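# Shelve cart bottle behind fridge bottle, then close door

## Task

Pick up the bottle sitting on the cart and set it upright on the refrigerator shelf that already holds a bottle, placing it straight behind that bottle. Afterward close the refrigerator door fully. At the end both bottles must be upright, and the cart must be resting on its wheels. The task fails if a glass bottle drops a long way, if the door is slammed while opening or closing, or if the robot topples or ends leaning. Anything that stays in place only because the robot is holding it does not count.

## Robot and tools

ROBOT. A Hello Robot Stretch 3: a two-wheeled base (0.33 m long, 0.34 m wide), a lift sliding on a vertical mast, and one telescoping arm that sticks out to the robot's right side. The arm cannot reach forward, so to move the gripper forward or back you drive the base. The base turns in place about the point between its drive wheels, 0.05 m behind its front edge. With the arm pulled in and the wrist folded, a spin sweeps a circle of radius 0.28 m; a level, unfolded wrist pokes outside that circle. Loose objects may occasionally get a small shove from outside.

FRAMES. Base frame: origin on the floor between the drive wheels, x forward, y left, z up. hand_pose is reported in it, located where the closed fingertips meet; with all wrist joints at zero its x axis points up, y points back along the arm toward the mast, z toward the rear. Fingertips are round pads 0.04 m wide. The odometry frame is the base frame at scene start; base_odometry counts wheel turns only, so slip looks like travel; heading runs -3.142 to 3.142, positive left.

execute_actions. Argument "actions": a list holding exactly one action, or empty (which just reports state and images). An action may carry "base", "joints", or both, plus optional "contact_limits"; all its motions begin together. "base" holds one command only, an offset from where the base last measured itself: {"translate_m": d}, metres, -1 to 1, forward positive (no sideways motion); or {"rotate_rad": d}, radians, -3.2 to 3.2, counter-clockwise positive. "joints" maps joint names to absolute targets: lift_m 0 to 1.1 (arm height on mast); arm_m 0 to 0.52 (extension); wrist_yaw_rad -1.345 to 4.42 (0 along the arm, positive swings toward the front, 3.0 folds over the base); wrist_pitch_rad -1.57 to 0.451 (0 level, negative tips fingertips down); wrist_roll_rad -2.911 to 2.911 (0 has fingers side by side, level); gripper_m -0.089 to 0.179 (bigger is wider; actual fingertip gap is less than this by about 0.007 nearly shut and 0.025 wide open, and zero below 0.007); head_pan_rad -3.953 to 1.73 (0 forward, positive left, -1.57 looks along the arm); head_tilt_rad -1.53 to 0.419 (negative down). Tolerances for done: lift and arm ±0.004, wrist yaw/roll ±0.02, pitch ±0.05, gripper ±0.004, head ±0.02. A single action runs at most 15 s. Joints or base left out may keep pushing toward earlier targets. Unknown keys or out-of-range numbers reject the whole call with no motion. "contact_limits" accepts only arm_m: an effort percentage 1 to 100 at which the arm halts (contact_stop); smaller is softer, too small stops immediately; it also caps the arm's holding force until the next action. "cameras": list of head_camera, nav_camera, wrist_camera or all; omitted/null means all, [] means none. Once a result reports a stop, later motion, wait and finished_scene calls in that same reply are skipped.

wait: {"seconds": 0 to 10}; commands nothing and returns the same report. zoom_image: {"camera", "region": [x0, y0, x1, y1]} in pixels of that camera's latest full image, top-left origin, at most 504x504. finished_scene: {"scene": n} ends the scene for good once the last command has been held; the goal must hold then.

RESULTS. base_status and joint_status: "done" (for the base, wheels turned the commanded amount even if slipping), "off_target" (stopped short, may still push), "contact_stop", "time_out", "torque_fault" (after the last three the old target is dropped). Arm and lift contact-stop when pressing firmly and then go slack until recommanded; a slack lift may sink under load or be pushed up by closing fingers on a surface. Base, wrist and head have no contact stop and will keep pushing. Sustained strain switches a wrist servo off for 10 s. on_its_own describes uncommanded joints; "held at" is a target, not a position; effort outside rest range hints at contact or load. motor_effort is percent of maximum, positive toward higher values, bracket is the last action's peak; readings carry fixed bias and noise. Positive wheel effort pushes forward. lidar_m: 12 distances from the base origin, 30 degree sectors, first straight ahead, counter-clockwise (4th left, 7th behind, 10th right); plane 0.17 m up, range 0.15 to 12 m, blind to glass, clear plastic and the robot; "-" means nothing; sectors 5, 6, 9, 10 may be partly blocked by the robot. wrist_depth_mm (45 to 1000) and head_depth_mm (280 to 4000, sideways image) are 7x7 median depth grids from top-left. base_tilt in degrees, forward/right positive, with a fixed bias up to about 4. turned_by_wheels and turned_by_imu give turn since the last report.

CAMERAS. head_camera and nav_camera ride on the head; wrist_camera on the gripper. Intrinsics: head 896x504 pinhole fx=fy=649.889, cx 447.534, cy 253.446; nav 672x504 fisheye f 327.868, cx 336.392, cy 248.833; wrist 644x364 pinhole f 317.722, cx 320.789, cy 181.798.

PRACTICE. Full base speed needs lift_m under 0.30, arm_m under 0.03 and wrist_yaw_rad over 2.54; otherwise it is capped. Fold or unfold the wrist only with lift_m between 0.32 and 0.95, pitch -0.4 and roll near 0; folded, the lift may go to 0.25. If yaw is below -0.4 keep pitch at -0.5 or lower. To grasp, command gripper_m below the object's width; to let go, open at least 0.02 past the touch value; neither reading nor done proves a hold, and squeezing too hard can let a heavy bottle slip. Avoid arm pushes against rigid things with the gripper above about 0.45 m, repeated pushes, and driving while gripping something fixed: the robot can tip. If it snags or leans, reverse the last move in small steps, free the gripper and lower the lift to about 0.2. The simulation keeps running while you think, holding the last command. Move the door gently, set bottles down low, and keep the cart upright.

Each tool is called after "Request:" by a JSON object that holds its "fn" and its "kwargs", one argument or row to a line.

## Session

Request:
{"fn": "execute_actions", "kwargs": {
  "actions": []
}}

Scene clock: 0.00 s.
base_odometry: x=+0.000 y=+0.000 heading=+0.000 (m, m, rad; odometry frame)
turned_by_wheels: +0.000 (rad since the last result)
turned_by_imu: +0.000 (rad since the last result)
base_tilt: forward=+1.4 right=+1.6 (deg)
lidar_m: 0.77 0.91 1.79 1.82 2.60 1.91 1.33 1.61 1.28 1.17 1.17 1.48
head_depth_mm: 1754 2233 2251 2252 2242 2268 2192 / 1758 2547 2850 2823 2834 2868 2376 / 1757 2517 3144 3055 3059 3011 1101 / 1735 2557 3046 3051 2941 2933 958 / 1745 2499 2943 2954 2898 2851 964 / 1726 2481 2910 2864 2846 2831 931 / 1744 2199 2883 2834 2820 1333 972
base_status: not commanded
joint_positions: lift_m=+0.324 arm_m=+0.001 wrist_yaw_rad=+2.875 wrist_pitch_rad=-0.637 wrist_roll_rad=+0.003 gripper_m=+0.037 head_pan_rad=+0.002 head_tilt_rad=-0.008
joint_status: not commanded
motor_effort: left_wheel=+0 right_wheel=-1 lift_m=+22 arm_m=+0 wrist_yaw_rad=+0 wrist_pitch_rad=+6 wrist_roll_rad=+0 gripper_m=+0 head_pan_rad=+0 head_tilt_rad=+2 (%)
hand_pose: x=+0.0293 y=+0.0388 z=+0.2908 quat_wxyz=(+0.309, +0.696, +0.130, +0.635) (m; base frame)
wrist_depth_mm: - - - - - - - / - 920 945 913 914 921 836 / 712 742 740 742 727 727 721 / 621 - 602 613 618 609 611 / 540 510 547 534 528 518 502 / 474 - - 454 467 457 450 / - - - 411 397 404 403
pictures: head_camera (sideways: a quarter turn clockwise sets it upright), nav_camera (sideways: a quarter turn counterclockwise sets it upright), wrist_camera
Images, in order (width x height): head_camera 896x504, nav_camera 672x504, wrist_camera 644x364.

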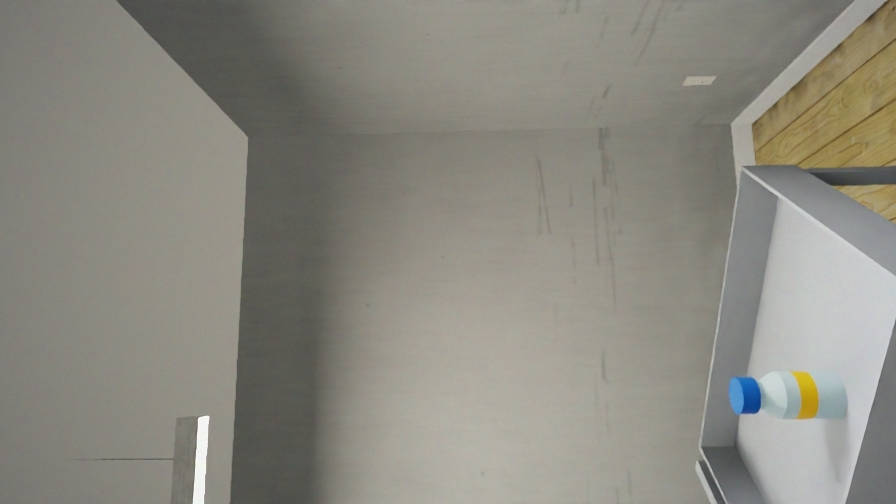

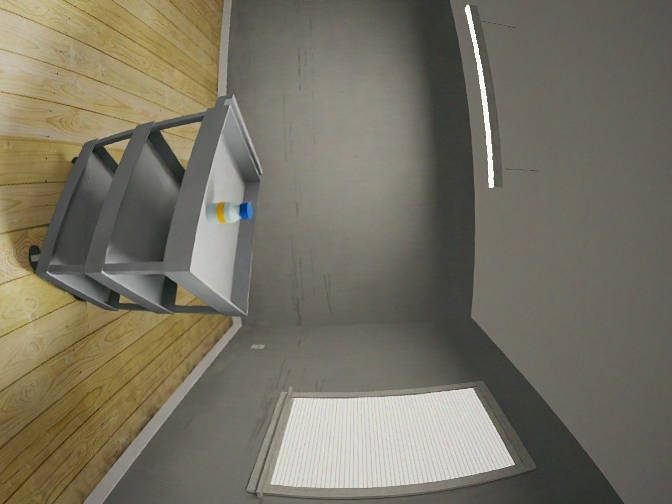

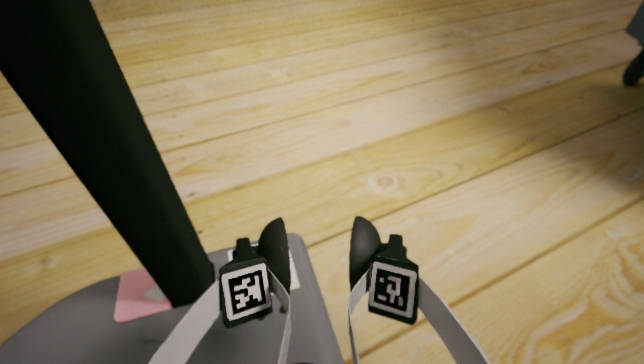

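Request:
{"fn": "execute_actions", "kwargs": {
  "actions": [
    {"joints":{"head_pan_rad":-2.0,"head_tilt_rad":-0.5}}
  ]
}}

Request:
{"fn": "execute_actions", "kwargs": {
  "actions": [
    {"joints":{"head_pan_rad":1.7,"head_tilt_rad":-0.5}}
  ],
  "cameras": ["head_camera","nav_camera"]
}}

Scene clock: 6.07 s.
base_odometry: x=+0.000 y=+0.000 heading=+0.000 (m, m, rad; odometry frame)
turned_by_wheels: +0.000 (rad since the last result)
turned_by_imu: +0.001 (rad since the last result)
base_tilt: forward=+1.3 right=+1.8 (deg)
lidar_m: 0.77 0.91 1.79 1.82 2.61 1.90 1.33 1.61 1.28 1.17 1.16 1.48
head_depth_mm: 1538 1667 1847 1431 1985 1654 1340 / 1405 1534 1689 1520 1986 1642 1341 / 1306 1411 1543 1686 1898 1644 1341 / 1214 1303 1423 1542 1700 1638 1352 / 1110 1195 1289 1400 1533 1601 1344 / 1049 1120 1203 1296 1415 1520 1343 / 991 1060 1130 1212 1310 1425 1346
base_status: not commanded
joint_positions: lift_m=+0.324 arm_m=+0.001 wrist_yaw_rad=+2.875 wrist_pitch_rad=-0.637 wrist_roll_rad=+0.003 gripper_m=+0.037 head_pan_rad=-1.993 head_tilt_rad=-0.494
joint_status: all done
motor_effort: left_wheel=+0(0) right_wheel=+0(0) lift_m=+23(23) arm_m=+0(0) wrist_yaw_rad=+0(1) wrist_pitch_rad=+6(7) wrist_roll_rad=+1(1) gripper_m=+0(0) head_pan_rad=-4(63) head_tilt_rad=-2(28) (%)
hand_pose: x=+0.0293 y=+0.0388 z=+0.2908 quat_wxyz=(+0.309, +0.696, +0.130, +0.635) (m; base frame)
wrist_depth_mm: - - - - - - - / - 928 939 924 919 904 842 / 728 765 739 751 715 715 709 / 626 - 614 623 619 594 610 / 530 513 542 547 533 520 518 / 467 - - 456 470 456 451 / - - - 415 402 405 404
pictures: head_camera (sideways: a quarter turn clockwise sets it upright), nav_camera (sideways: a quarter turn counterclockwise sets it upright), wrist_camera
Images, in order (width x height): head_camera 896x504, nav_camera 672x504, wrist_camera 644x364.

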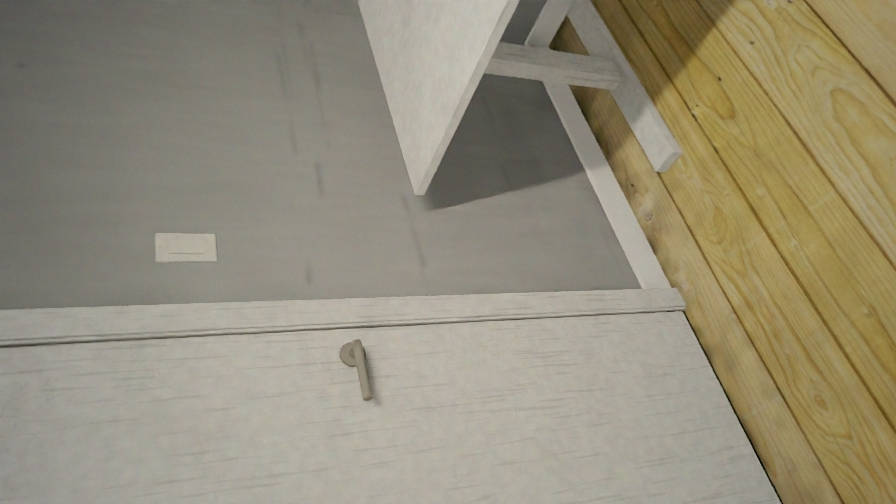

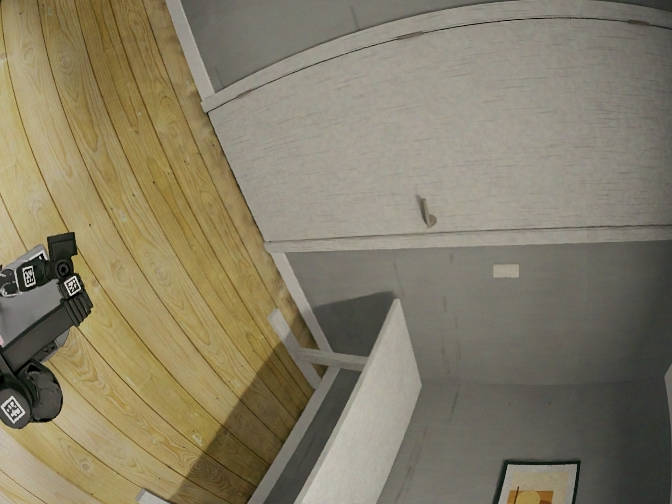

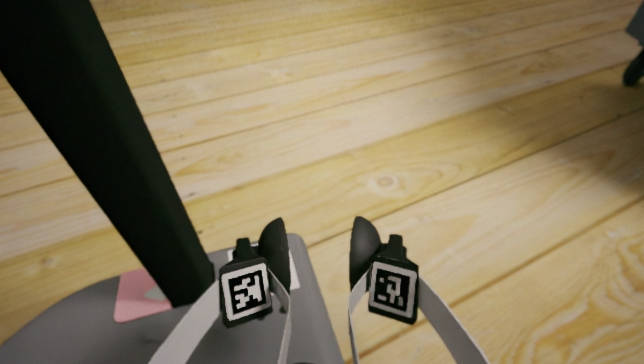

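Scene clock: 8.20 s.
base_odometry: x=+0.000 y=+0.000 heading=+0.000 (m, m, rad; odometry frame)
turned_by_wheels: +0.000 (rad since the last result)
turned_by_imu: +0.000 (rad since the last result)
base_tilt: forward=+1.2 right=+1.8 (deg)
lidar_m: 0.77 0.91 1.79 1.82 2.60 1.90 1.34 1.61 1.28 1.17 1.16 1.48
head_depth_mm: 2074 2273 2124 1871 1971 1635 1338 / 1979 2023 2217 2326 2132 1644 1351 / 2195 2357 2534 2760 2110 1638 1338 / 2177 2339 2551 2695 2105 1652 1337 / 2137 2325 2532 2706 2120 1639 1341 / 2151 2321 2546 2685 2100 1645 1337 / 2142 2286 2500 2684 2159 1691 -
base_status: not commanded
joint_positions: lift_m=+0.324 arm_m=+0.001 wrist_yaw_rad=+2.875 wrist_pitch_rad=-0.637 wrist_roll_rad=+0.003 gripper_m=+0.037 head_pan_rad=+1.693 head_tilt_rad=-0.494
joint_status: all done
motor_effort: left_wheel=+0(0) right_wheel=+0(1) lift_m=+22(22) arm_m=+0(0) wrist_yaw_rad=+1(1) wrist_pitch_rad=+6(6) wrist_roll_rad=+0(1) gripper_m=+0(0) head_pan_rad=+4(62) head_tilt_rad=-2(3) (%)
hand_pose: x=+0.0293 y=+0.0388 z=+0.2908 quat_wxyz=(+0.309, +0.696, +0.130, +0.635) (m; base frame)
wrist_depth_mm: - - - - - - - / - 953 915 928 908 893 841 / 745 764 749 737 727 731 713 / 631 - 621 609 601 622 610 / 535 511 545 546 538 515 515 / 468 - - 460 470 458 448 / - - - 415 396 405 405
pictures: head_camera (sideways: a quarter turn clockwise sets it upright), nav_camera (sideways: a quarter turn counterclockwise sets it upright)
Images, in order (width x height): head_camera 896x504, nav_camera 672x504.

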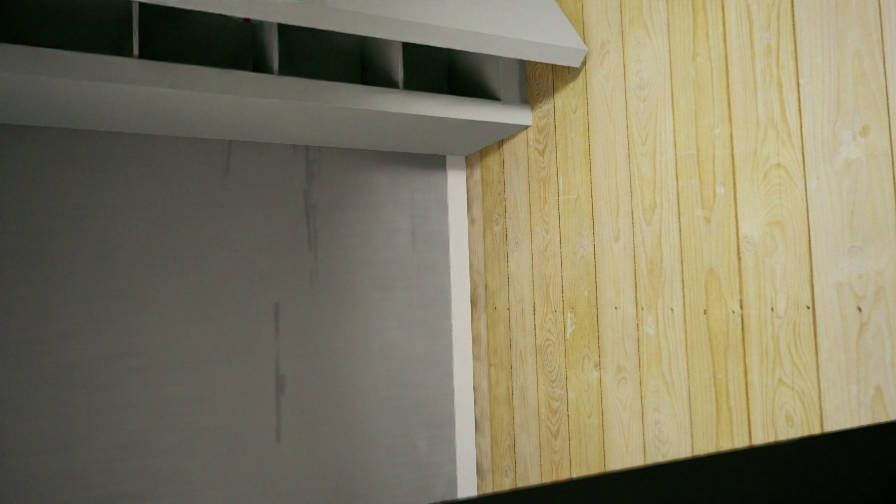

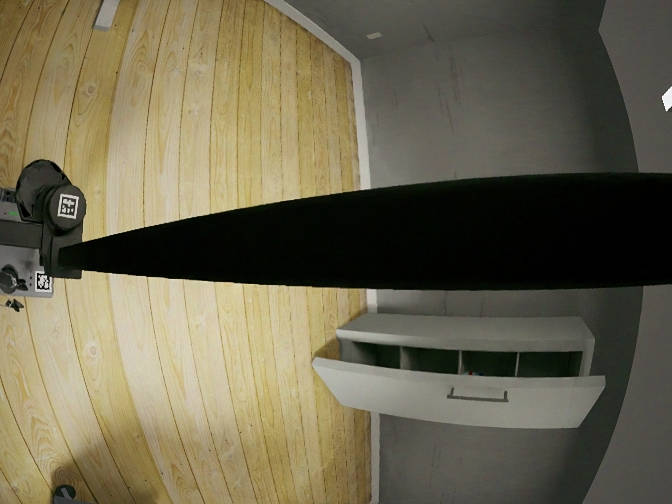

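Request:
{"fn": "execute_actions", "kwargs": {
  "actions": [
    {"base":{"rotate_rad":1.85},"joints":{"head_pan_rad":-0.3,"head_tilt_rad":-0.5,"lift_m":0.27,"wrist_yaw_rad":3.0}}
  ],
  "cameras": ["head_camera","nav_camera"]
}}

Request:
{"fn": "execute_actions", "kwargs": {
  "actions": [
    {"base":{"translate_m":0.9},"joints":{"head_tilt_rad":-0.7}}
  ],
  "cameras": ["head_camera","nav_camera"]
}}

Scene clock: 18.23 s.
base_odometry: x=+0.000 y=+0.000 heading=+1.850 (m, m, rad; odometry frame)
turned_by_wheels: +1.850 (rad since the last result)
turned_by_imu: +1.836 (rad since the last result)
base_tilt: forward=+1.3 right=+1.6 (deg)
lidar_m: 2.58 2.22 1.33 1.74 1.52 1.18 1.17 1.28 0.78 0.77 3.28 1.79
head_depth_mm: 1594 1771 2034 2567 2143 1647 1338 / 2126 1641 1762 1959 2050 1636 1338 / 1818 2010 2159 2359 2132 1650 1343 / 2190 2365 2516 2721 2123 1649 1344 / 2185 2328 2509 2708 2118 1647 1342 / 2135 2295 2478 2659 2135 1656 1347 / 2065 2248 2413 2558 2126 1655 1344
base_status: done
joint_positions: lift_m=+0.270 arm_m=+0.001 wrist_yaw_rad=+2.998 wrist_pitch_rad=-0.638 wrist_roll_rad=+0.003 gripper_m=+0.037 head_pan_rad=-0.293 head_tilt_rad=-0.494
joint_status: all done
motor_effort: left_wheel=-2(9) right_wheel=+4(16) lift_m=+19(19) arm_m=+0(0) wrist_yaw_rad=+3(3) wrist_pitch_rad=+7(7) wrist_roll_rad=+0(0) gripper_m=+0(0) head_pan_rad=-4(56) head_tilt_rad=-2(2) (%)
hand_pose: x=+0.0063 y=+0.0434 z=+0.2369 quat_wxyz=(+0.270, +0.686, +0.173, +0.653) (m; base frame)
wrist_depth_mm: - - - - - - - / 835 - 823 810 778 783 806 / 667 651 661 642 631 647 634 / 550 546 540 553 533 531 524 / 472 490 - - 464 455 455 / - - - - 415 398 398 / - - - - 352 355 352
pictures: head_camera (sideways: a quarter turn clockwise sets it upright), nav_camera (sideways: a quarter turn counterclockwise sets it upright)
Images, in order (width x height): head_camera 896x504, nav_camera 672x504.

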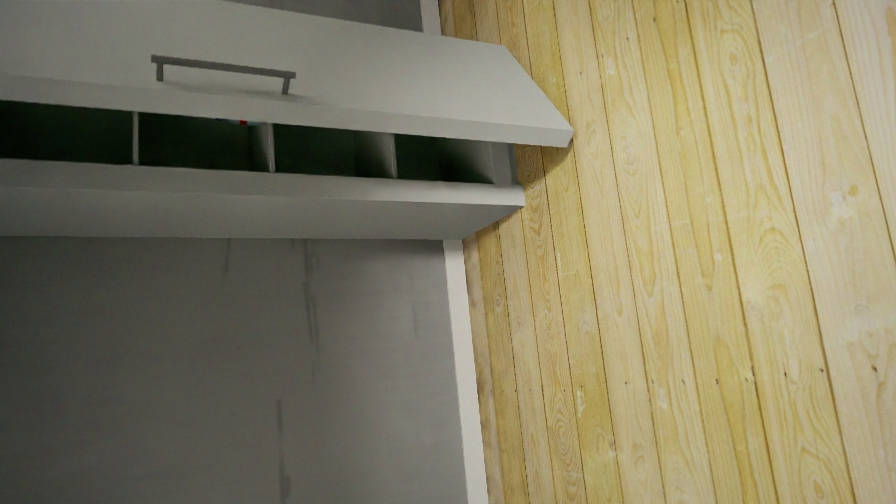

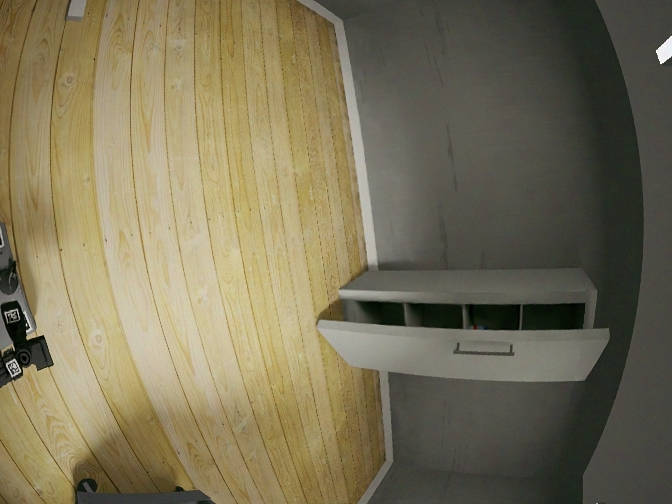

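Scene clock: 22.93 s.
base_odometry: x=-0.248 y=+0.865 heading=+1.850 (m, m, rad; odometry frame)
turned_by_wheels: +0.000 (rad since the last result)
turned_by_imu: +0.000 (rad since the last result)
base_tilt: forward=+1.3 right=+1.8 (deg)
lidar_m: 1.69 1.82 1.66 1.64 1.77 2.09 2.06 1.28 1.28 3.15 1.13 1.35
head_depth_mm: 1247 1302 1365 1549 1688 1411 1203 / 1472 1594 1699 1803 1704 1411 1198 / 1474 1641 1859 2069 1698 1396 1196 / 1447 1612 1804 1975 1695 1407 1200 / 1408 1576 1763 1990 1687 1398 1190 / 1389 1542 1717 1934 1705 1410 1200 / 1355 1489 1677 1912 1703 1396 1199
base_status: done
joint_positions: lift_m=+0.270 arm_m=+0.001 wrist_yaw_rad=+2.998 wrist_pitch_rad=-0.638 wrist_roll_rad=+0.003 gripper_m=+0.037 head_pan_rad=-0.293 head_tilt_rad=-0.692
joint_status: all done
motor_effort: left_wheel=-3(7) right_wheel=+3(14) lift_m=+20(19) arm_m=+0(0) wrist_yaw_rad=+2(2) wrist_pitch_rad=+7(7) wrist_roll_rad=+0(1) gripper_m=+0(0) head_pan_rad=-5(4) head_tilt_rad=-3(19) (%)
hand_pose: x=+0.0062 y=+0.0434 z=+0.2369 quat_wxyz=(+0.270, +0.686, +0.173, +0.653) (m; base frame)
wrist_depth_mm: - - - - - - - / 827 - 795 821 807 807 795 / 668 653 651 659 639 621 626 / 547 551 542 544 537 534 522 / 469 - - - 466 457 452 / - - - - 412 402 400 / - - - - 350 355 352
pictures: head_camera (sideways: a quarter turn clockwise sets it upright), nav_camera (sideways: a quarter turn counterclockwise sets it upright)
Images, in order (width x height): head_camera 896x504, nav_camera 672x504.

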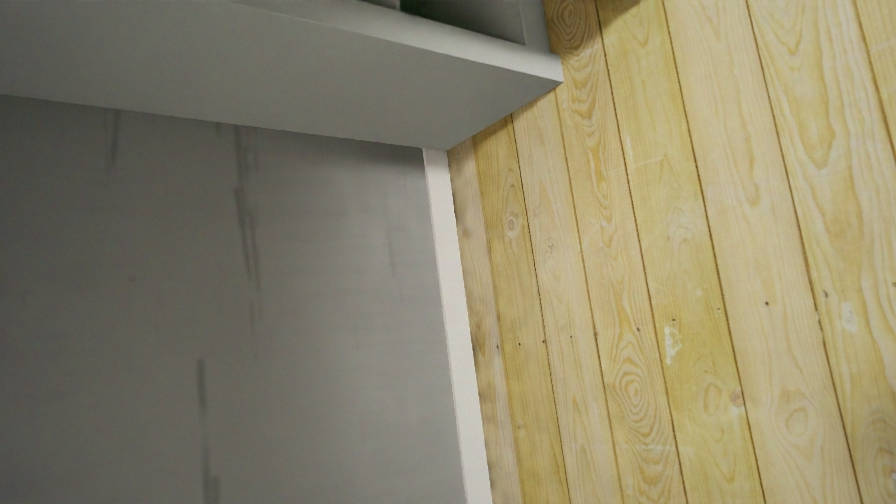

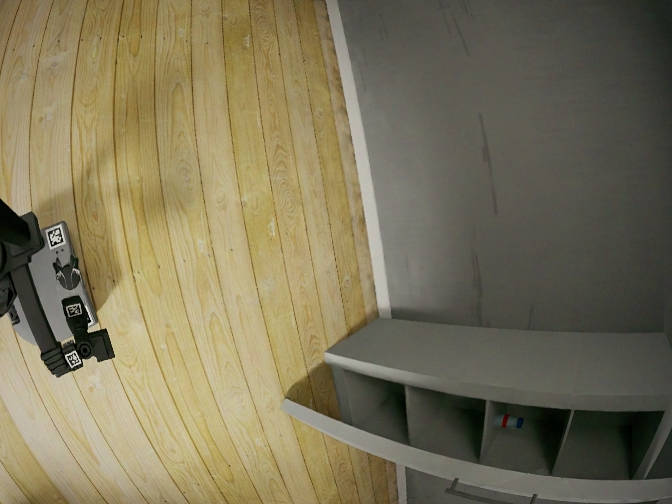

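Request:
{"fn": "execute_actions", "kwargs": {
  "actions": [
    {"base":{"rotate_rad":1.53},"joints":{"head_pan_rad":-1.8,"head_tilt_rad":-0.7}}
  ],
  "cameras": []
}}

Request:
{"fn": "execute_actions", "kwargs": {
  "actions": [
    {"base":{"translate_m":-0.5}}
  ],
  "cameras": []
}}

Request:
{"fn": "execute_actions", "kwargs": {
  "actions": [
    {"joints":{"lift_m":0.6,"wrist_yaw_rad":0,"wrist_pitch_rad":-0.4,"gripper_m":0.0,"arm_m":0.2}}
  ]
}}

Scene clock: 63.07 s.
base_odometry: x=-0.248 y=+0.865 heading=-2.904 (m, m, rad; odometry frame)
turned_by_wheels: +1.530 (rad since the last result)
turned_by_imu: +1.518 (rad since the last result)
base_tilt: forward=+1.3 right=+1.8 (deg)
lidar_m: 1.64 1.35 2.11 2.06 1.29 1.28 3.14 1.13 1.35 1.69 1.79 1.67
head_depth_mm: 1305 1361 1415 1551 1667 1396 1197 / 1487 1629 1796 1901 1706 1414 1205 / 1465 1635 1867 2032 1701 1415 1202 / 1449 1602 1806 1980 1692 1407 1193 / 1406 1563 1758 1982 1694 1399 1196 / 1394 1539 1727 1926 1674 1415 1199 / 1369 1514 1688 1909 1702 1395 1193
base_status: done
joint_positions: lift_m=+0.270 arm_m=+0.001 wrist_yaw_rad=+2.998 wrist_pitch_rad=-0.638 wrist_roll_rad=+0.003 gripper_m=+0.037 head_pan_rad=-1.793 head_tilt_rad=-0.692
joint_status: all done
motor_effort: left_wheel=-4(9) right_wheel=+5(15) lift_m=+20(20) arm_m=-1(1) wrist_yaw_rad=+2(2) wrist_pitch_rad=+7(7) wrist_roll_rad=+0(1) gripper_m=+0(0) head_pan_rad=-5(57) head_tilt_rad=-3(4) (%)
hand_pose: x=+0.0062 y=+0.0434 z=+0.2369 quat_wxyz=(+0.270, +0.686, +0.173, +0.653) (m; base frame)
wrist_depth_mm: - - - - - - - / 841 - 817 796 792 811 789 / 644 658 644 632 638 637 626 / 552 544 548 536 527 527 530 / 466 - - - 469 460 457 / - - - - 408 401 401 / - - - - 350 356 352
pictures: none
No camera images: the call's "cameras" was empty. Leave "cameras" out to get every camera's image.

Scene clock: 66.30 s.
base_odometry: x=+0.238 y=+0.983 heading=-2.904 (m, m, rad; odometry frame)
turned_by_wheels: +0.000 (rad since the last result)
turned_by_imu: +0.001 (rad since the last result)
base_tilt: forward=+1.2 right=+1.6 (deg)
lidar_m: 2.13 1.82 2.15 2.09 0.89 0.88 2.64 2.20 0.78 1.25 1.75 2.18
head_depth_mm: 625 695 808 1044 1427 1411 1203 / 1356 1237 828 918 1082 1339 1207 / 1288 1187 1587 1746 1597 1365 1200 / 1012 1114 1259 1443 1589 1401 1197 / 1382 1540 1736 1929 1701 1401 1197 / 1359 1507 1692 1922 1682 1397 1198 / 1339 1473 1645 1884 1690 1403 1190
base_status: done
joint_positions: lift_m=+0.270 arm_m=+0.001 wrist_yaw_rad=+2.998 wrist_pitch_rad=-0.638 wrist_roll_rad=+0.003 gripper_m=+0.037 head_pan_rad=-1.793 head_tilt_rad=-0.692
joint_status: not commanded
motor_effort: left_wheel=-3(12) right_wheel=+3(8) lift_m=+19(19) arm_m=-1(1) wrist_yaw_rad=+2(1) wrist_pitch_rad=+7(7) wrist_roll_rad=+0(1) gripper_m=+0(1) head_pan_rad=-5(4) head_tilt_rad=-3(4) (%)
hand_pose: x=+0.0062 y=+0.0434 z=+0.2369 quat_wxyz=(+0.270, +0.686, +0.173, +0.653) (m; base frame)
wrist_depth_mm: 686 - - - - - - / 826 - 828 798 801 817 784 / 667 661 635 642 645 645 630 / 550 548 545 538 540 537 527 / 466 - - - 467 451 455 / - - - - 412 400 395 / - - - - 352 354 353
pictures: none
No camera images: the call's "cameras" was empty. Leave "cameras" out to get every camera's image.

Scene clock: 70.13 s.
base_odometry: x=+0.238 y=+0.983 heading=-2.904 (m, m, rad; odometry frame)
turned_by_wheels: +0.000 (rad since the last result)
turned_by_imu: +0.001 (rad since the last result)
base_tilt: forward=+1.3 right=+1.9 (deg)
lidar_m: 2.14 1.82 2.14 2.10 0.89 0.89 2.64 2.20 0.78 1.26 1.76 2.18
head_depth_mm: 626 696 805 1045 1424 1409 1211 / 1345 1232 830 916 1082 1348 1198 / 1293 1195 1594 1745 1598 1372 - / 1008 1117 1243 1437 1600 - 1176 / 1390 1548 1741 1939 1696 - 1168 / 1352 1506 1687 1936 1695 1399 1197 / 1337 1484 1654 1893 1694 1408 1195
base_status: not commanded
joint_positions: lift_m=+0.600 arm_m=+0.200 wrist_yaw_rad=+0.003 wrist_pitch_rad=-0.419 wrist_roll_rad=+0.003 gripper_m=+0.000 head_pan_rad=-1.793 head_tilt_rad=-0.692
joint_status: all done
motor_effort: left_wheel=-2(3) right_wheel=+4(4) lift_m=+26(26) arm_m=+5(3) wrist_yaw_rad=-2(3) wrist_pitch_rad=+11(11) wrist_roll_rad=+0(1) gripper_m=-2(79) head_pan_rad=-5(5) head_tilt_rad=-3(4) (%)
hand_pose: x=-0.0209 y=-0.5689 z=+0.6123 quat_wxyz=(+0.691, +0.148, -0.692, -0.147) (m; base frame)
wrist_depth_mm: - - - - - 584 866 / - - - - - 709 813 / - - - - - - 883 / - - - - - - 928 / - - - - 945 890 841 / 912 883 884 - 871 860 849 / 775 750 763 771 742 758 425
pictures: head_camera (sideways: a quarter turn clockwise sets it upright), nav_camera (sideways: a quarter turn counterclockwise sets it upright), wrist_camera
Images, in order (width x height): head_camera 896x504, nav_camera 672x504, wrist_camera 644x364.

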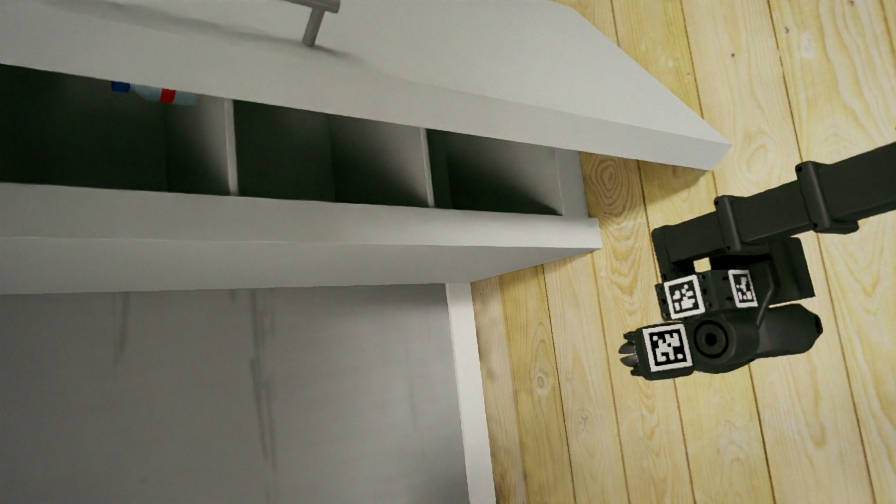

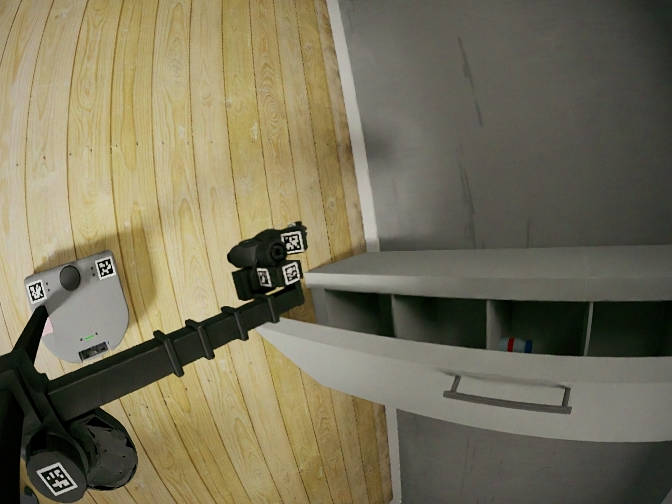

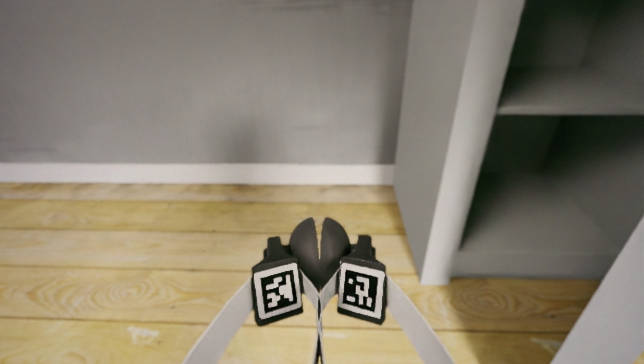

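Request:
{"fn": "execute_actions", "kwargs": {
  "actions": [
    {"joints":{"lift_m":0.5,"wrist_pitch_rad":-1.4,"arm_m":0.5}}
  ],
  "cameras": ["head_camera"]
}}

Request:
{"fn": "execute_actions", "kwargs": {
  "actions": [
    {"base":{"translate_m":-0.3},"joints":{"head_pan_rad":-2.1,"head_tilt_rad":-0.9}}
  ],
  "cameras": ["head_camera","nav_camera"]
}}

Scene clock: 83.77 s.
base_odometry: x=+0.238 y=+0.983 heading=-2.904 (m, m, rad; odometry frame)
turned_by_wheels: +0.000 (rad since the last result)
turned_by_imu: +0.001 (rad since the last result)
base_tilt: forward=+1.3 right=+1.8 (deg)
lidar_m: 2.14 1.82 2.14 2.09 0.89 0.89 2.64 2.20 0.78 1.25 1.76 2.17
head_depth_mm: 625 695 804 1041 1430 1407 1209 / 1351 1237 832 918 1078 1332 1204 / 1291 1198 1590 1736 1614 1369 1224 / 1011 1109 1249 1437 1602 1427 1198 / 1395 1543 1729 1959 - 1405 1198 / 1362 1511 1684 1922 1700 1402 1201 / 1335 1473 1654 1878 1683 1408 1192
base_status: not commanded
joint_positions: lift_m=+0.500 arm_m=+0.500 wrist_yaw_rad=+0.001 wrist_pitch_rad=-1.398 wrist_roll_rad=+0.003 gripper_m=+0.000 head_pan_rad=-1.793 head_tilt_rad=-0.692
joint_status: all done
motor_effort: left_wheel=-3(3) right_wheel=+4(4) lift_m=+19(21) arm_m=+5(7) wrist_yaw_rad=-1(2) wrist_pitch_rad=-1(10) wrist_roll_rad=+0(1) gripper_m=-2(3) head_pan_rad=-5(5) head_tilt_rad=-3(3) (%)
hand_pose: x=-0.0216 y=-0.6650 z=+0.3823 quat_wxyz=(+0.541, +0.455, -0.541, -0.456) (m; base frame)
wrist_depth_mm: 547 541 549 548 549 549 555 / 545 548 555 552 552 541 543 / 538 543 535 539 546 536 541 / 533 527 540 532 534 533 420 / 528 540 534 533 533 532 534 / 523 524 527 - 526 532 526 / 516 518 518 528 530 516 531
pictures: head_camera (sideways: a quarter turn clockwise sets it upright)
Images, in order (width x height): head_camera 896x504.

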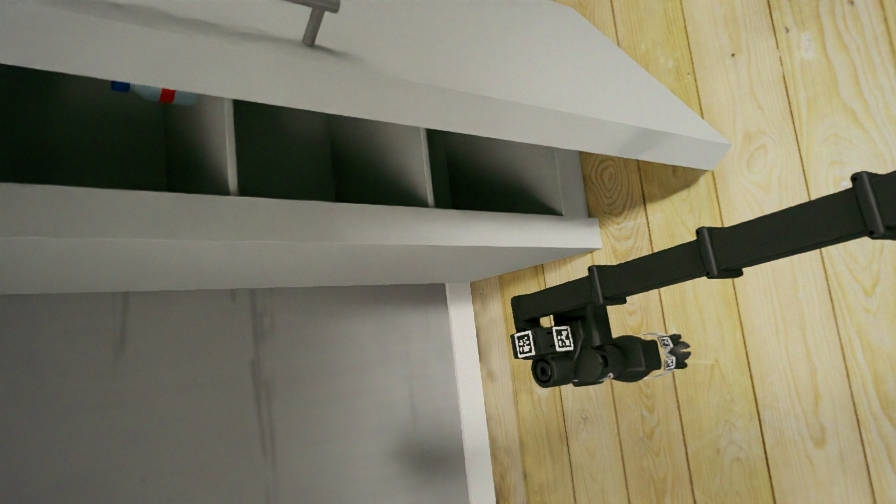

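Scene clock: 88.30 s.
base_odometry: x=+0.530 y=+1.054 heading=-2.901 (m, m, rad; odometry frame)
turned_by_wheels: +0.003 (rad since the last result)
turned_by_imu: +0.008 (rad since the last result)
base_tilt: forward=+1.9 right=+1.7 (deg)
lidar_m: 2.10 2.59 2.17 0.81 0.78 2.38 2.34 2.18 0.73 0.67 1.74 2.47
head_depth_mm: 1941 2283 2118 1742 1480 1267 1125 / 1820 2118 2128 1730 1469 1277 1129 / 1724 2014 2095 1725 1461 1270 1165 / 989 1154 1381 1635 1455 1297 1106 / 811 913 1050 1238 1422 1236 1119 / 694 768 863 999 1210 1260 1113 / 591 644 743 839 1425 1255 1115
base_status: translate_m off_target (by the wheels' count: -0.2999 of -0.3000)
joint_positions: lift_m=+0.500 arm_m=+0.499 wrist_yaw_rad=+0.001 wrist_pitch_rad=-1.398 wrist_roll_rad=+0.003 gripper_m=+0.000 head_pan_rad=-2.093 head_tilt_rad=-0.889
joint_status: all done
on_its_own: left_wheel is at rest, and its effort (+37) is outside its rest range (-18 to +18); right_wheel is at rest, and its effort (-100) is outside its rest range (-18 to +18)
motor_effort: left_wheel=+37(44) right_wheel=-100(100) lift_m=+24(25) arm_m=+13(14) wrist_yaw_rad=-1(1) wrist_pitch_rad=-1(1) wrist_roll_rad=+1(0) gripper_m=-3(3) head_pan_rad=-5(36) head_tilt_rad=-4(23) (%)
hand_pose: x=-0.0216 y=-0.6644 z=+0.3820 quat_wxyz=(+0.541, +0.455, -0.541, -0.456) (m; base frame)
wrist_depth_mm: 535 546 546 548 549 545 549 / 532 540 545 539 549 551 102 / 532 532 533 542 536 125 81 / 528 540 539 529 251 133 90 / 537 520 527 535 523 160 102 / 524 523 513 - 524 532 532 / 519 517 512 522 528 523 528
pictures: head_camera (sideways: a quarter turn clockwise sets it upright), nav_camera (sideways: a quarter turn counterclockwise sets it upright)
Images, in order (width x height): head_camera 896x504, nav_camera 672x504.

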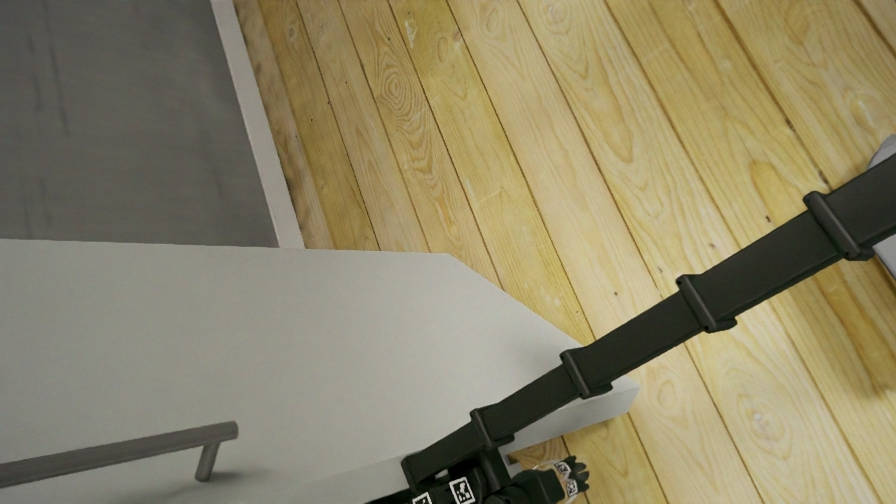

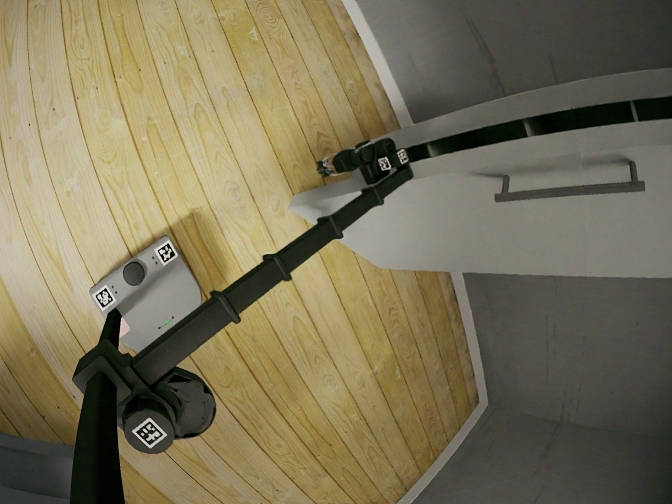

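Request:
{"fn": "execute_actions", "kwargs": {
  "actions": [
    {"base":{"translate_m":0.12}}
  ],
  "cameras": []
}}

Request:
{"fn": "execute_actions", "kwargs": {
  "actions": [
    {"joints":{"wrist_pitch_rad":-0.5,"arm_m":0.52,"lift_m":0.7}}
  ],
  "cameras": []
}}

Request:
{"fn": "execute_actions", "kwargs": {
  "actions": [
    {"joints":{"wrist_yaw_rad":-0.8,"head_pan_rad":-1.8}}
  ]
}}

Scene clock: 102.90 s.
base_odometry: x=+0.413 y=+1.025 heading=-2.901 (m, m, rad; odometry frame)
turned_by_wheels: +0.000 (rad since the last result)
turned_by_imu: +0.003 (rad since the last result)
base_tilt: forward=+1.3 right=+1.8 (deg)
lidar_m: 1.99 2.00 2.14 0.92 0.76 2.51 2.46 2.18 0.71 1.09 1.75 2.36
head_depth_mm: 1941 2293 2115 1730 1462 1271 1122 / 1824 2133 2091 1723 1458 1268 1131 / 1668 1972 2022 1732 1465 1268 1160 / 858 992 1180 1452 1461 1294 1102 / 706 809 932 1097 1346 1241 1119 / 615 697 814 1079 1402 1263 1112 / 616 1408 1258 1407 1410 1259 1116
base_status: done
joint_positions: lift_m=+0.500 arm_m=+0.500 wrist_yaw_rad=+0.001 wrist_pitch_rad=-1.398 wrist_roll_rad=+0.003 gripper_m=+0.000 head_pan_rad=-2.094 head_tilt_rad=-0.889
joint_status: not commanded
motor_effort: left_wheel=-2(46) right_wheel=+1(100) lift_m=+24(24) arm_m=+5(13) wrist_yaw_rad=-1(1) wrist_pitch_rad=-1(1) wrist_roll_rad=+1(1) gripper_m=-3(3) head_pan_rad=-4(5) head_tilt_rad=-4(5) (%)
hand_pose: x=-0.0216 y=-0.6649 z=+0.3820 quat_wxyz=(+0.541, +0.455, -0.541, -0.456) (m; base frame)
wrist_depth_mm: 551 545 539 539 549 552 546 / 537 536 541 539 547 543 455 / 545 546 546 545 538 542 237 / 524 536 536 531 533 324 220 / 533 530 532 537 529 525 526 / 520 526 522 - 527 519 530 / 530 529 530 523 521 523 527
pictures: none
No camera images: the call's "cameras" was empty. Leave "cameras" out to get every camera's image.

Scene clock: 105.57 s.
base_odometry: x=+0.413 y=+1.025 heading=-2.901 (m, m, rad; odometry frame)
turned_by_wheels: +0.000 (rad since the last result)
turned_by_imu: +0.000 (rad since the last result)
base_tilt: forward=+1.3 right=+1.7 (deg)
lidar_m: 1.99 2.00 2.13 0.92 0.76 2.51 2.46 2.16 0.71 1.09 1.75 2.36
head_depth_mm: 1937 2303 2101 1734 1470 1279 1126 / 1814 2144 2106 1714 1469 1268 1162 / 1658 1948 2034 1714 1459 1319 - / 856 996 1172 1454 1468 - 1122 / 706 809 935 1098 - 1242 1119 / 618 694 816 941 1416 1262 1119 / 617 1411 1303 1588 1449 1263 1117
base_status: not commanded
joint_positions: lift_m=+0.700 arm_m=+0.520 wrist_yaw_rad=+0.001 wrist_pitch_rad=-0.518 wrist_roll_rad=+0.003 gripper_m=+0.000 head_pan_rad=-2.094 head_tilt_rad=-0.889
joint_status: all done
motor_effort: left_wheel=-1(1) right_wheel=+1(2) lift_m=+26(27) arm_m=+5(6) wrist_yaw_rad=-1(0) wrist_pitch_rad=+10(11) wrist_roll_rad=+0(0) gripper_m=-2(3) head_pan_rad=-4(4) head_tilt_rad=-5(5) (%)
hand_pose: x=-0.0213 y=-0.8753 z=+0.6907 quat_wxyz=(+0.683, +0.181, -0.684, -0.181) (m; base frame)
wrist_depth_mm: 812 786 790 782 397 278 633 / 880 882 863 860 396 310 698 / - - 949 922 388 563 616 / - - - - 394 468 495 / - - - - 454 852 666 / 961 918 933 - 496 791 721 / 810 792 800 803 633 673 655
pictures: none
No camera images: the call's "cameras" was empty. Leave "cameras" out to get every camera's image.

Scene clock: 106.93 s.
base_odometry: x=+0.413 y=+1.025 heading=-2.901 (m, m, rad; odometry frame)
turned_by_wheels: +0.000 (rad since the last result)
turned_by_imu: +0.000 (rad since the last result)
base_tilt: forward=+1.2 right=+1.7 (deg)
lidar_m: 1.99 1.99 2.14 0.92 0.76 2.51 2.46 2.17 0.71 1.09 1.75 2.36
head_depth_mm: 809 1004 1919 1732 1468 1273 1149 / 688 846 1067 1440 1484 1292 - / 623 714 885 1127 1455 - 1114 / 644 746 866 - 1418 1266 1124 / 961 1097 - 1621 1456 1261 1124 / 1386 1595 - 1706 1454 1256 1120 / 1380 1579 1840 1694 1447 1263 1122
base_status: not commanded
joint_positions: lift_m=+0.700 arm_m=+0.520 wrist_yaw_rad=-0.797 wrist_pitch_rad=-0.518 wrist_roll_rad=+0.003 gripper_m=+0.000 head_pan_rad=-1.807 head_tilt_rad=-0.889
joint_status: all done
motor_effort: left_wheel=-1(1) right_wheel=+1(1) lift_m=+25(25) arm_m=+4(5) wrist_yaw_rad=-2(2) wrist_pitch_rad=+10(10) wrist_roll_rad=+0(0) gripper_m=-3(4) head_pan_rad=+4(33) head_tilt_rad=-4(4) (%)
hand_pose: x=-0.1722 y=-0.8118 z=+0.6907 quat_wxyz=(+0.559, -0.099, -0.701, -0.432) (m; base frame)
wrist_depth_mm: 251 285 735 725 573 193 105 / 301 302 793 754 614 185 101 / 703 321 655 636 662 175 99 / 722 351 525 894 615 167 96 / 813 414 883 924 521 160 99 / 861 897 492 - 346 152 109 / 790 800 665 789 508 146 124
pictures: head_camera (sideways: a quarter turn clockwise sets it upright), nav_camera (sideways: a quarter turn counterclockwise sets it upright), wrist_camera
Images, in order (width x height): head_camera 896x504, nav_camera 672x504, wrist_camera 644x364.

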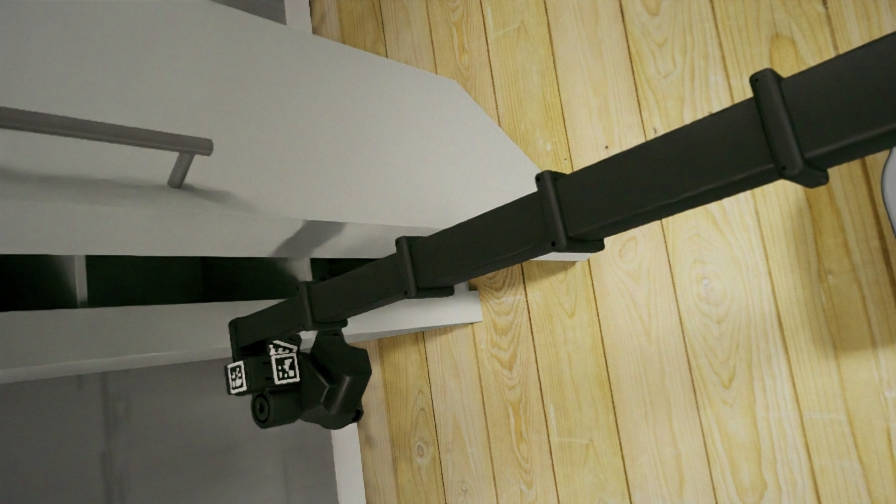

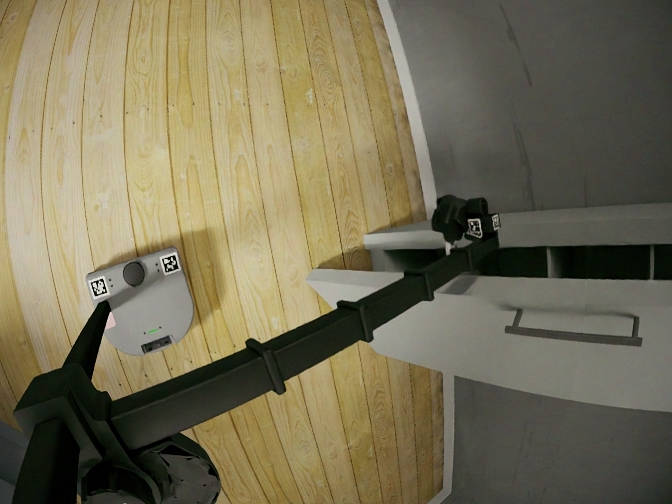

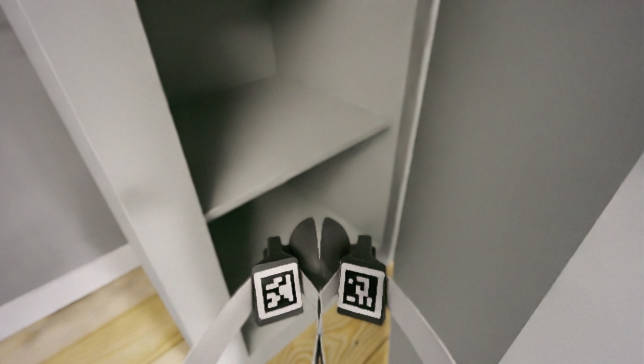

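Request:
{"fn": "execute_actions", "kwargs": {
  "actions": [
    {"base":{"translate_m":-0.09},"joints":{"wrist_yaw_rad":-1.1}}
  ],
  "cameras": ["wrist_camera"]
}}

Request:
{"fn": "execute_actions", "kwargs": {
  "actions": [
    {"joints":{"arm_m":0.36},"contact_limits":{"arm_m":25}}
  ]
}}

Scene clock: 113.67 s.
base_odometry: x=+0.500 y=+1.046 heading=-2.901 (m, m, rad; odometry frame)
turned_by_wheels: +0.000 (rad since the last result)
turned_by_imu: +0.001 (rad since the last result)
base_tilt: forward=+1.3 right=+1.7 (deg)
lidar_m: 2.08 2.56 2.16 0.83 0.80 2.42 2.37 2.16 0.60 1.08 1.74 2.45
head_depth_mm: 624 1705 2045 1720 1465 1272 1144 / 502 617 886 1598 1466 1294 - / 537 603 690 835 1325 - 1112 / 1132 1488 1389 - 1415 1275 1115 / 1126 1485 - 1577 1449 1253 1122 / 927 1074 - 1697 1451 1260 1121 / 1371 1578 1842 1703 1451 1260 1123
base_status: done
joint_positions: lift_m=+0.700 arm_m=+0.520 wrist_yaw_rad=-1.097 wrist_pitch_rad=-0.519 wrist_roll_rad=+0.003 gripper_m=+0.000 head_pan_rad=-1.807 head_tilt_rad=-0.889
joint_status: all done
motor_effort: left_wheel=-1(11) right_wheel=+2(38) lift_m=+25(25) arm_m=+2(4) wrist_yaw_rad=-2(25) wrist_pitch_rad=+11(14) wrist_roll_rad=+0(0) gripper_m=-2(4) head_pan_rad=+5(4) head_tilt_rad=-4(5) (%)
hand_pose: x=-0.2089 y=-0.7608 z=+0.6906 quat_wxyz=(+0.488, -0.202, -0.678, -0.511) (m; base frame)
wrist_depth_mm: 601 635 527 402 246 177 137 / 625 710 590 442 260 183 142 / 625 658 617 484 274 191 147 / 516 506 718 547 294 202 151 / 419 450 885 604 314 212 158 / 381 795 780 - 314 221 164 / 696 685 739 763 403 232 170
pictures: wrist_camera
Images, in order (width x height): wrist_camera 644x364.

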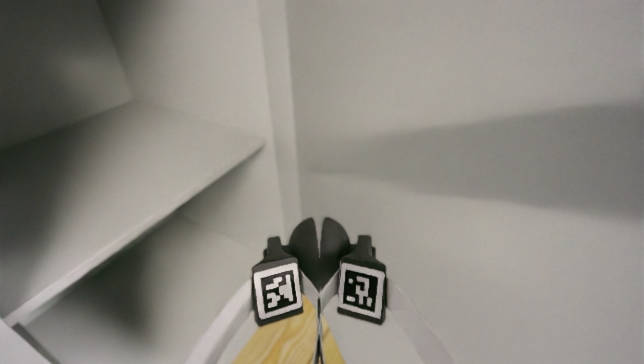

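Scene clock: 116.10 s.
base_odometry: x=+0.500 y=+1.046 heading=-2.901 (m, m, rad; odometry frame)
turned_by_wheels: +0.000 (rad since the last result)
turned_by_imu: +0.000 (rad since the last result)
base_tilt: forward=+1.3 right=+1.8 (deg)
lidar_m: 2.07 2.56 2.15 0.83 0.80 2.41 2.37 2.16 0.59 1.07 1.74 2.45
head_depth_mm: 541 738 2031 1723 1468 1276 1146 / 494 556 683 1565 1459 1297 - / 1146 1480 1338 870 964 - 1114 / 1137 1497 1714 - 1432 1271 1118 / 1135 1479 1332 1590 1460 1263 1121 / 926 1090 1810 1635 1441 1268 1115 / 1380 1569 1852 1714 1443 1263 1116
base_status: not commanded
joint_positions: lift_m=+0.700 arm_m=+0.360 wrist_yaw_rad=-1.098 wrist_pitch_rad=-0.519 wrist_roll_rad=+0.003 gripper_m=+0.000 head_pan_rad=-1.807 head_tilt_rad=-0.889
joint_status: all done
motor_effort: left_wheel=-1(1) right_wheel=+2(2) lift_m=+26(26) arm_m=-5(6) wrist_yaw_rad=-2(2) wrist_pitch_rad=+11(11) wrist_roll_rad=+0(1) gripper_m=-2(3) head_pan_rad=+4(4) head_tilt_rad=-4(4) (%)
contact_limits: arm_m 25 (drawing in: default 32, maximum 52; extending or still: default 44, maximum 71)
hand_pose: x=-0.2089 y=-0.6011 z=+0.6906 quat_wxyz=(+0.488, -0.202, -0.678, -0.511) (m; base frame)
wrist_depth_mm: 684 608 465 219 143 114 - / 742 694 581 241 152 126 - / 667 673 671 270 163 146 - / 517 908 760 304 175 174 - / 848 915 873 333 190 - - / 783 772 836 - 209 901 920 / 698 720 800 492 266 759 812
pictures: head_camera (sideways: a quarter turn clockwise sets it upright), nav_camera (sideways: a quarter turn counterclockwise sets it upright), wrist_camera
Images, in order (width x height): head_camera 896x504, nav_camera 672x504, wrist_camera 644x364.

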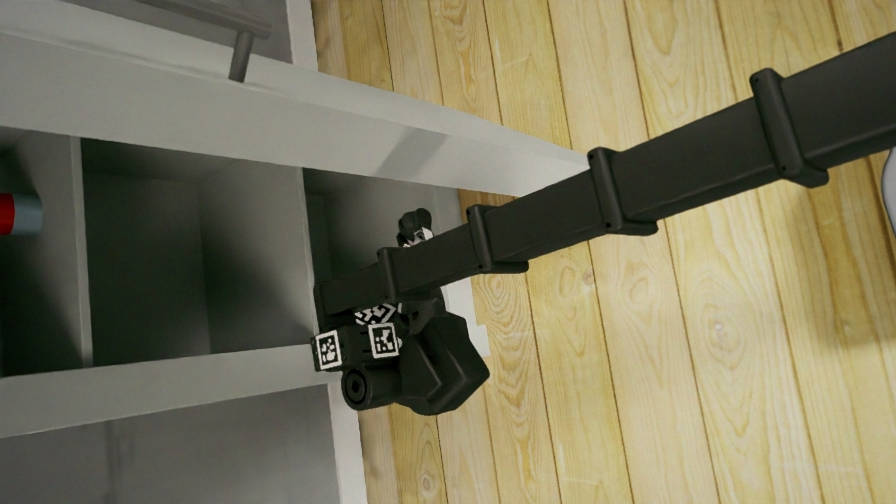

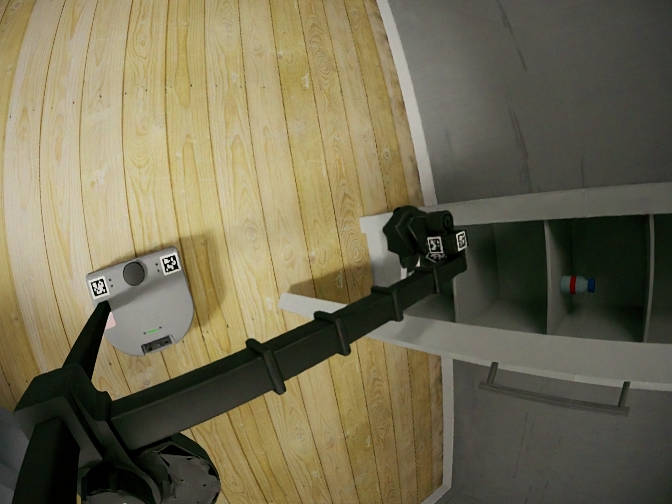

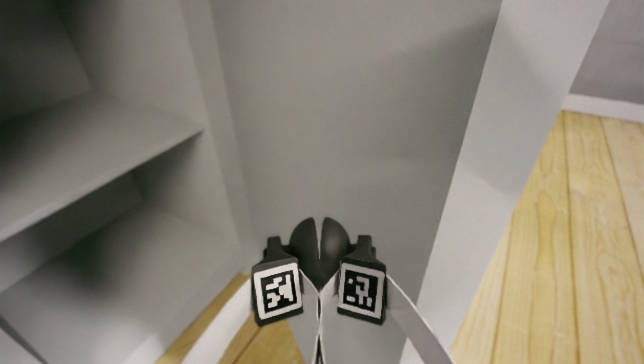

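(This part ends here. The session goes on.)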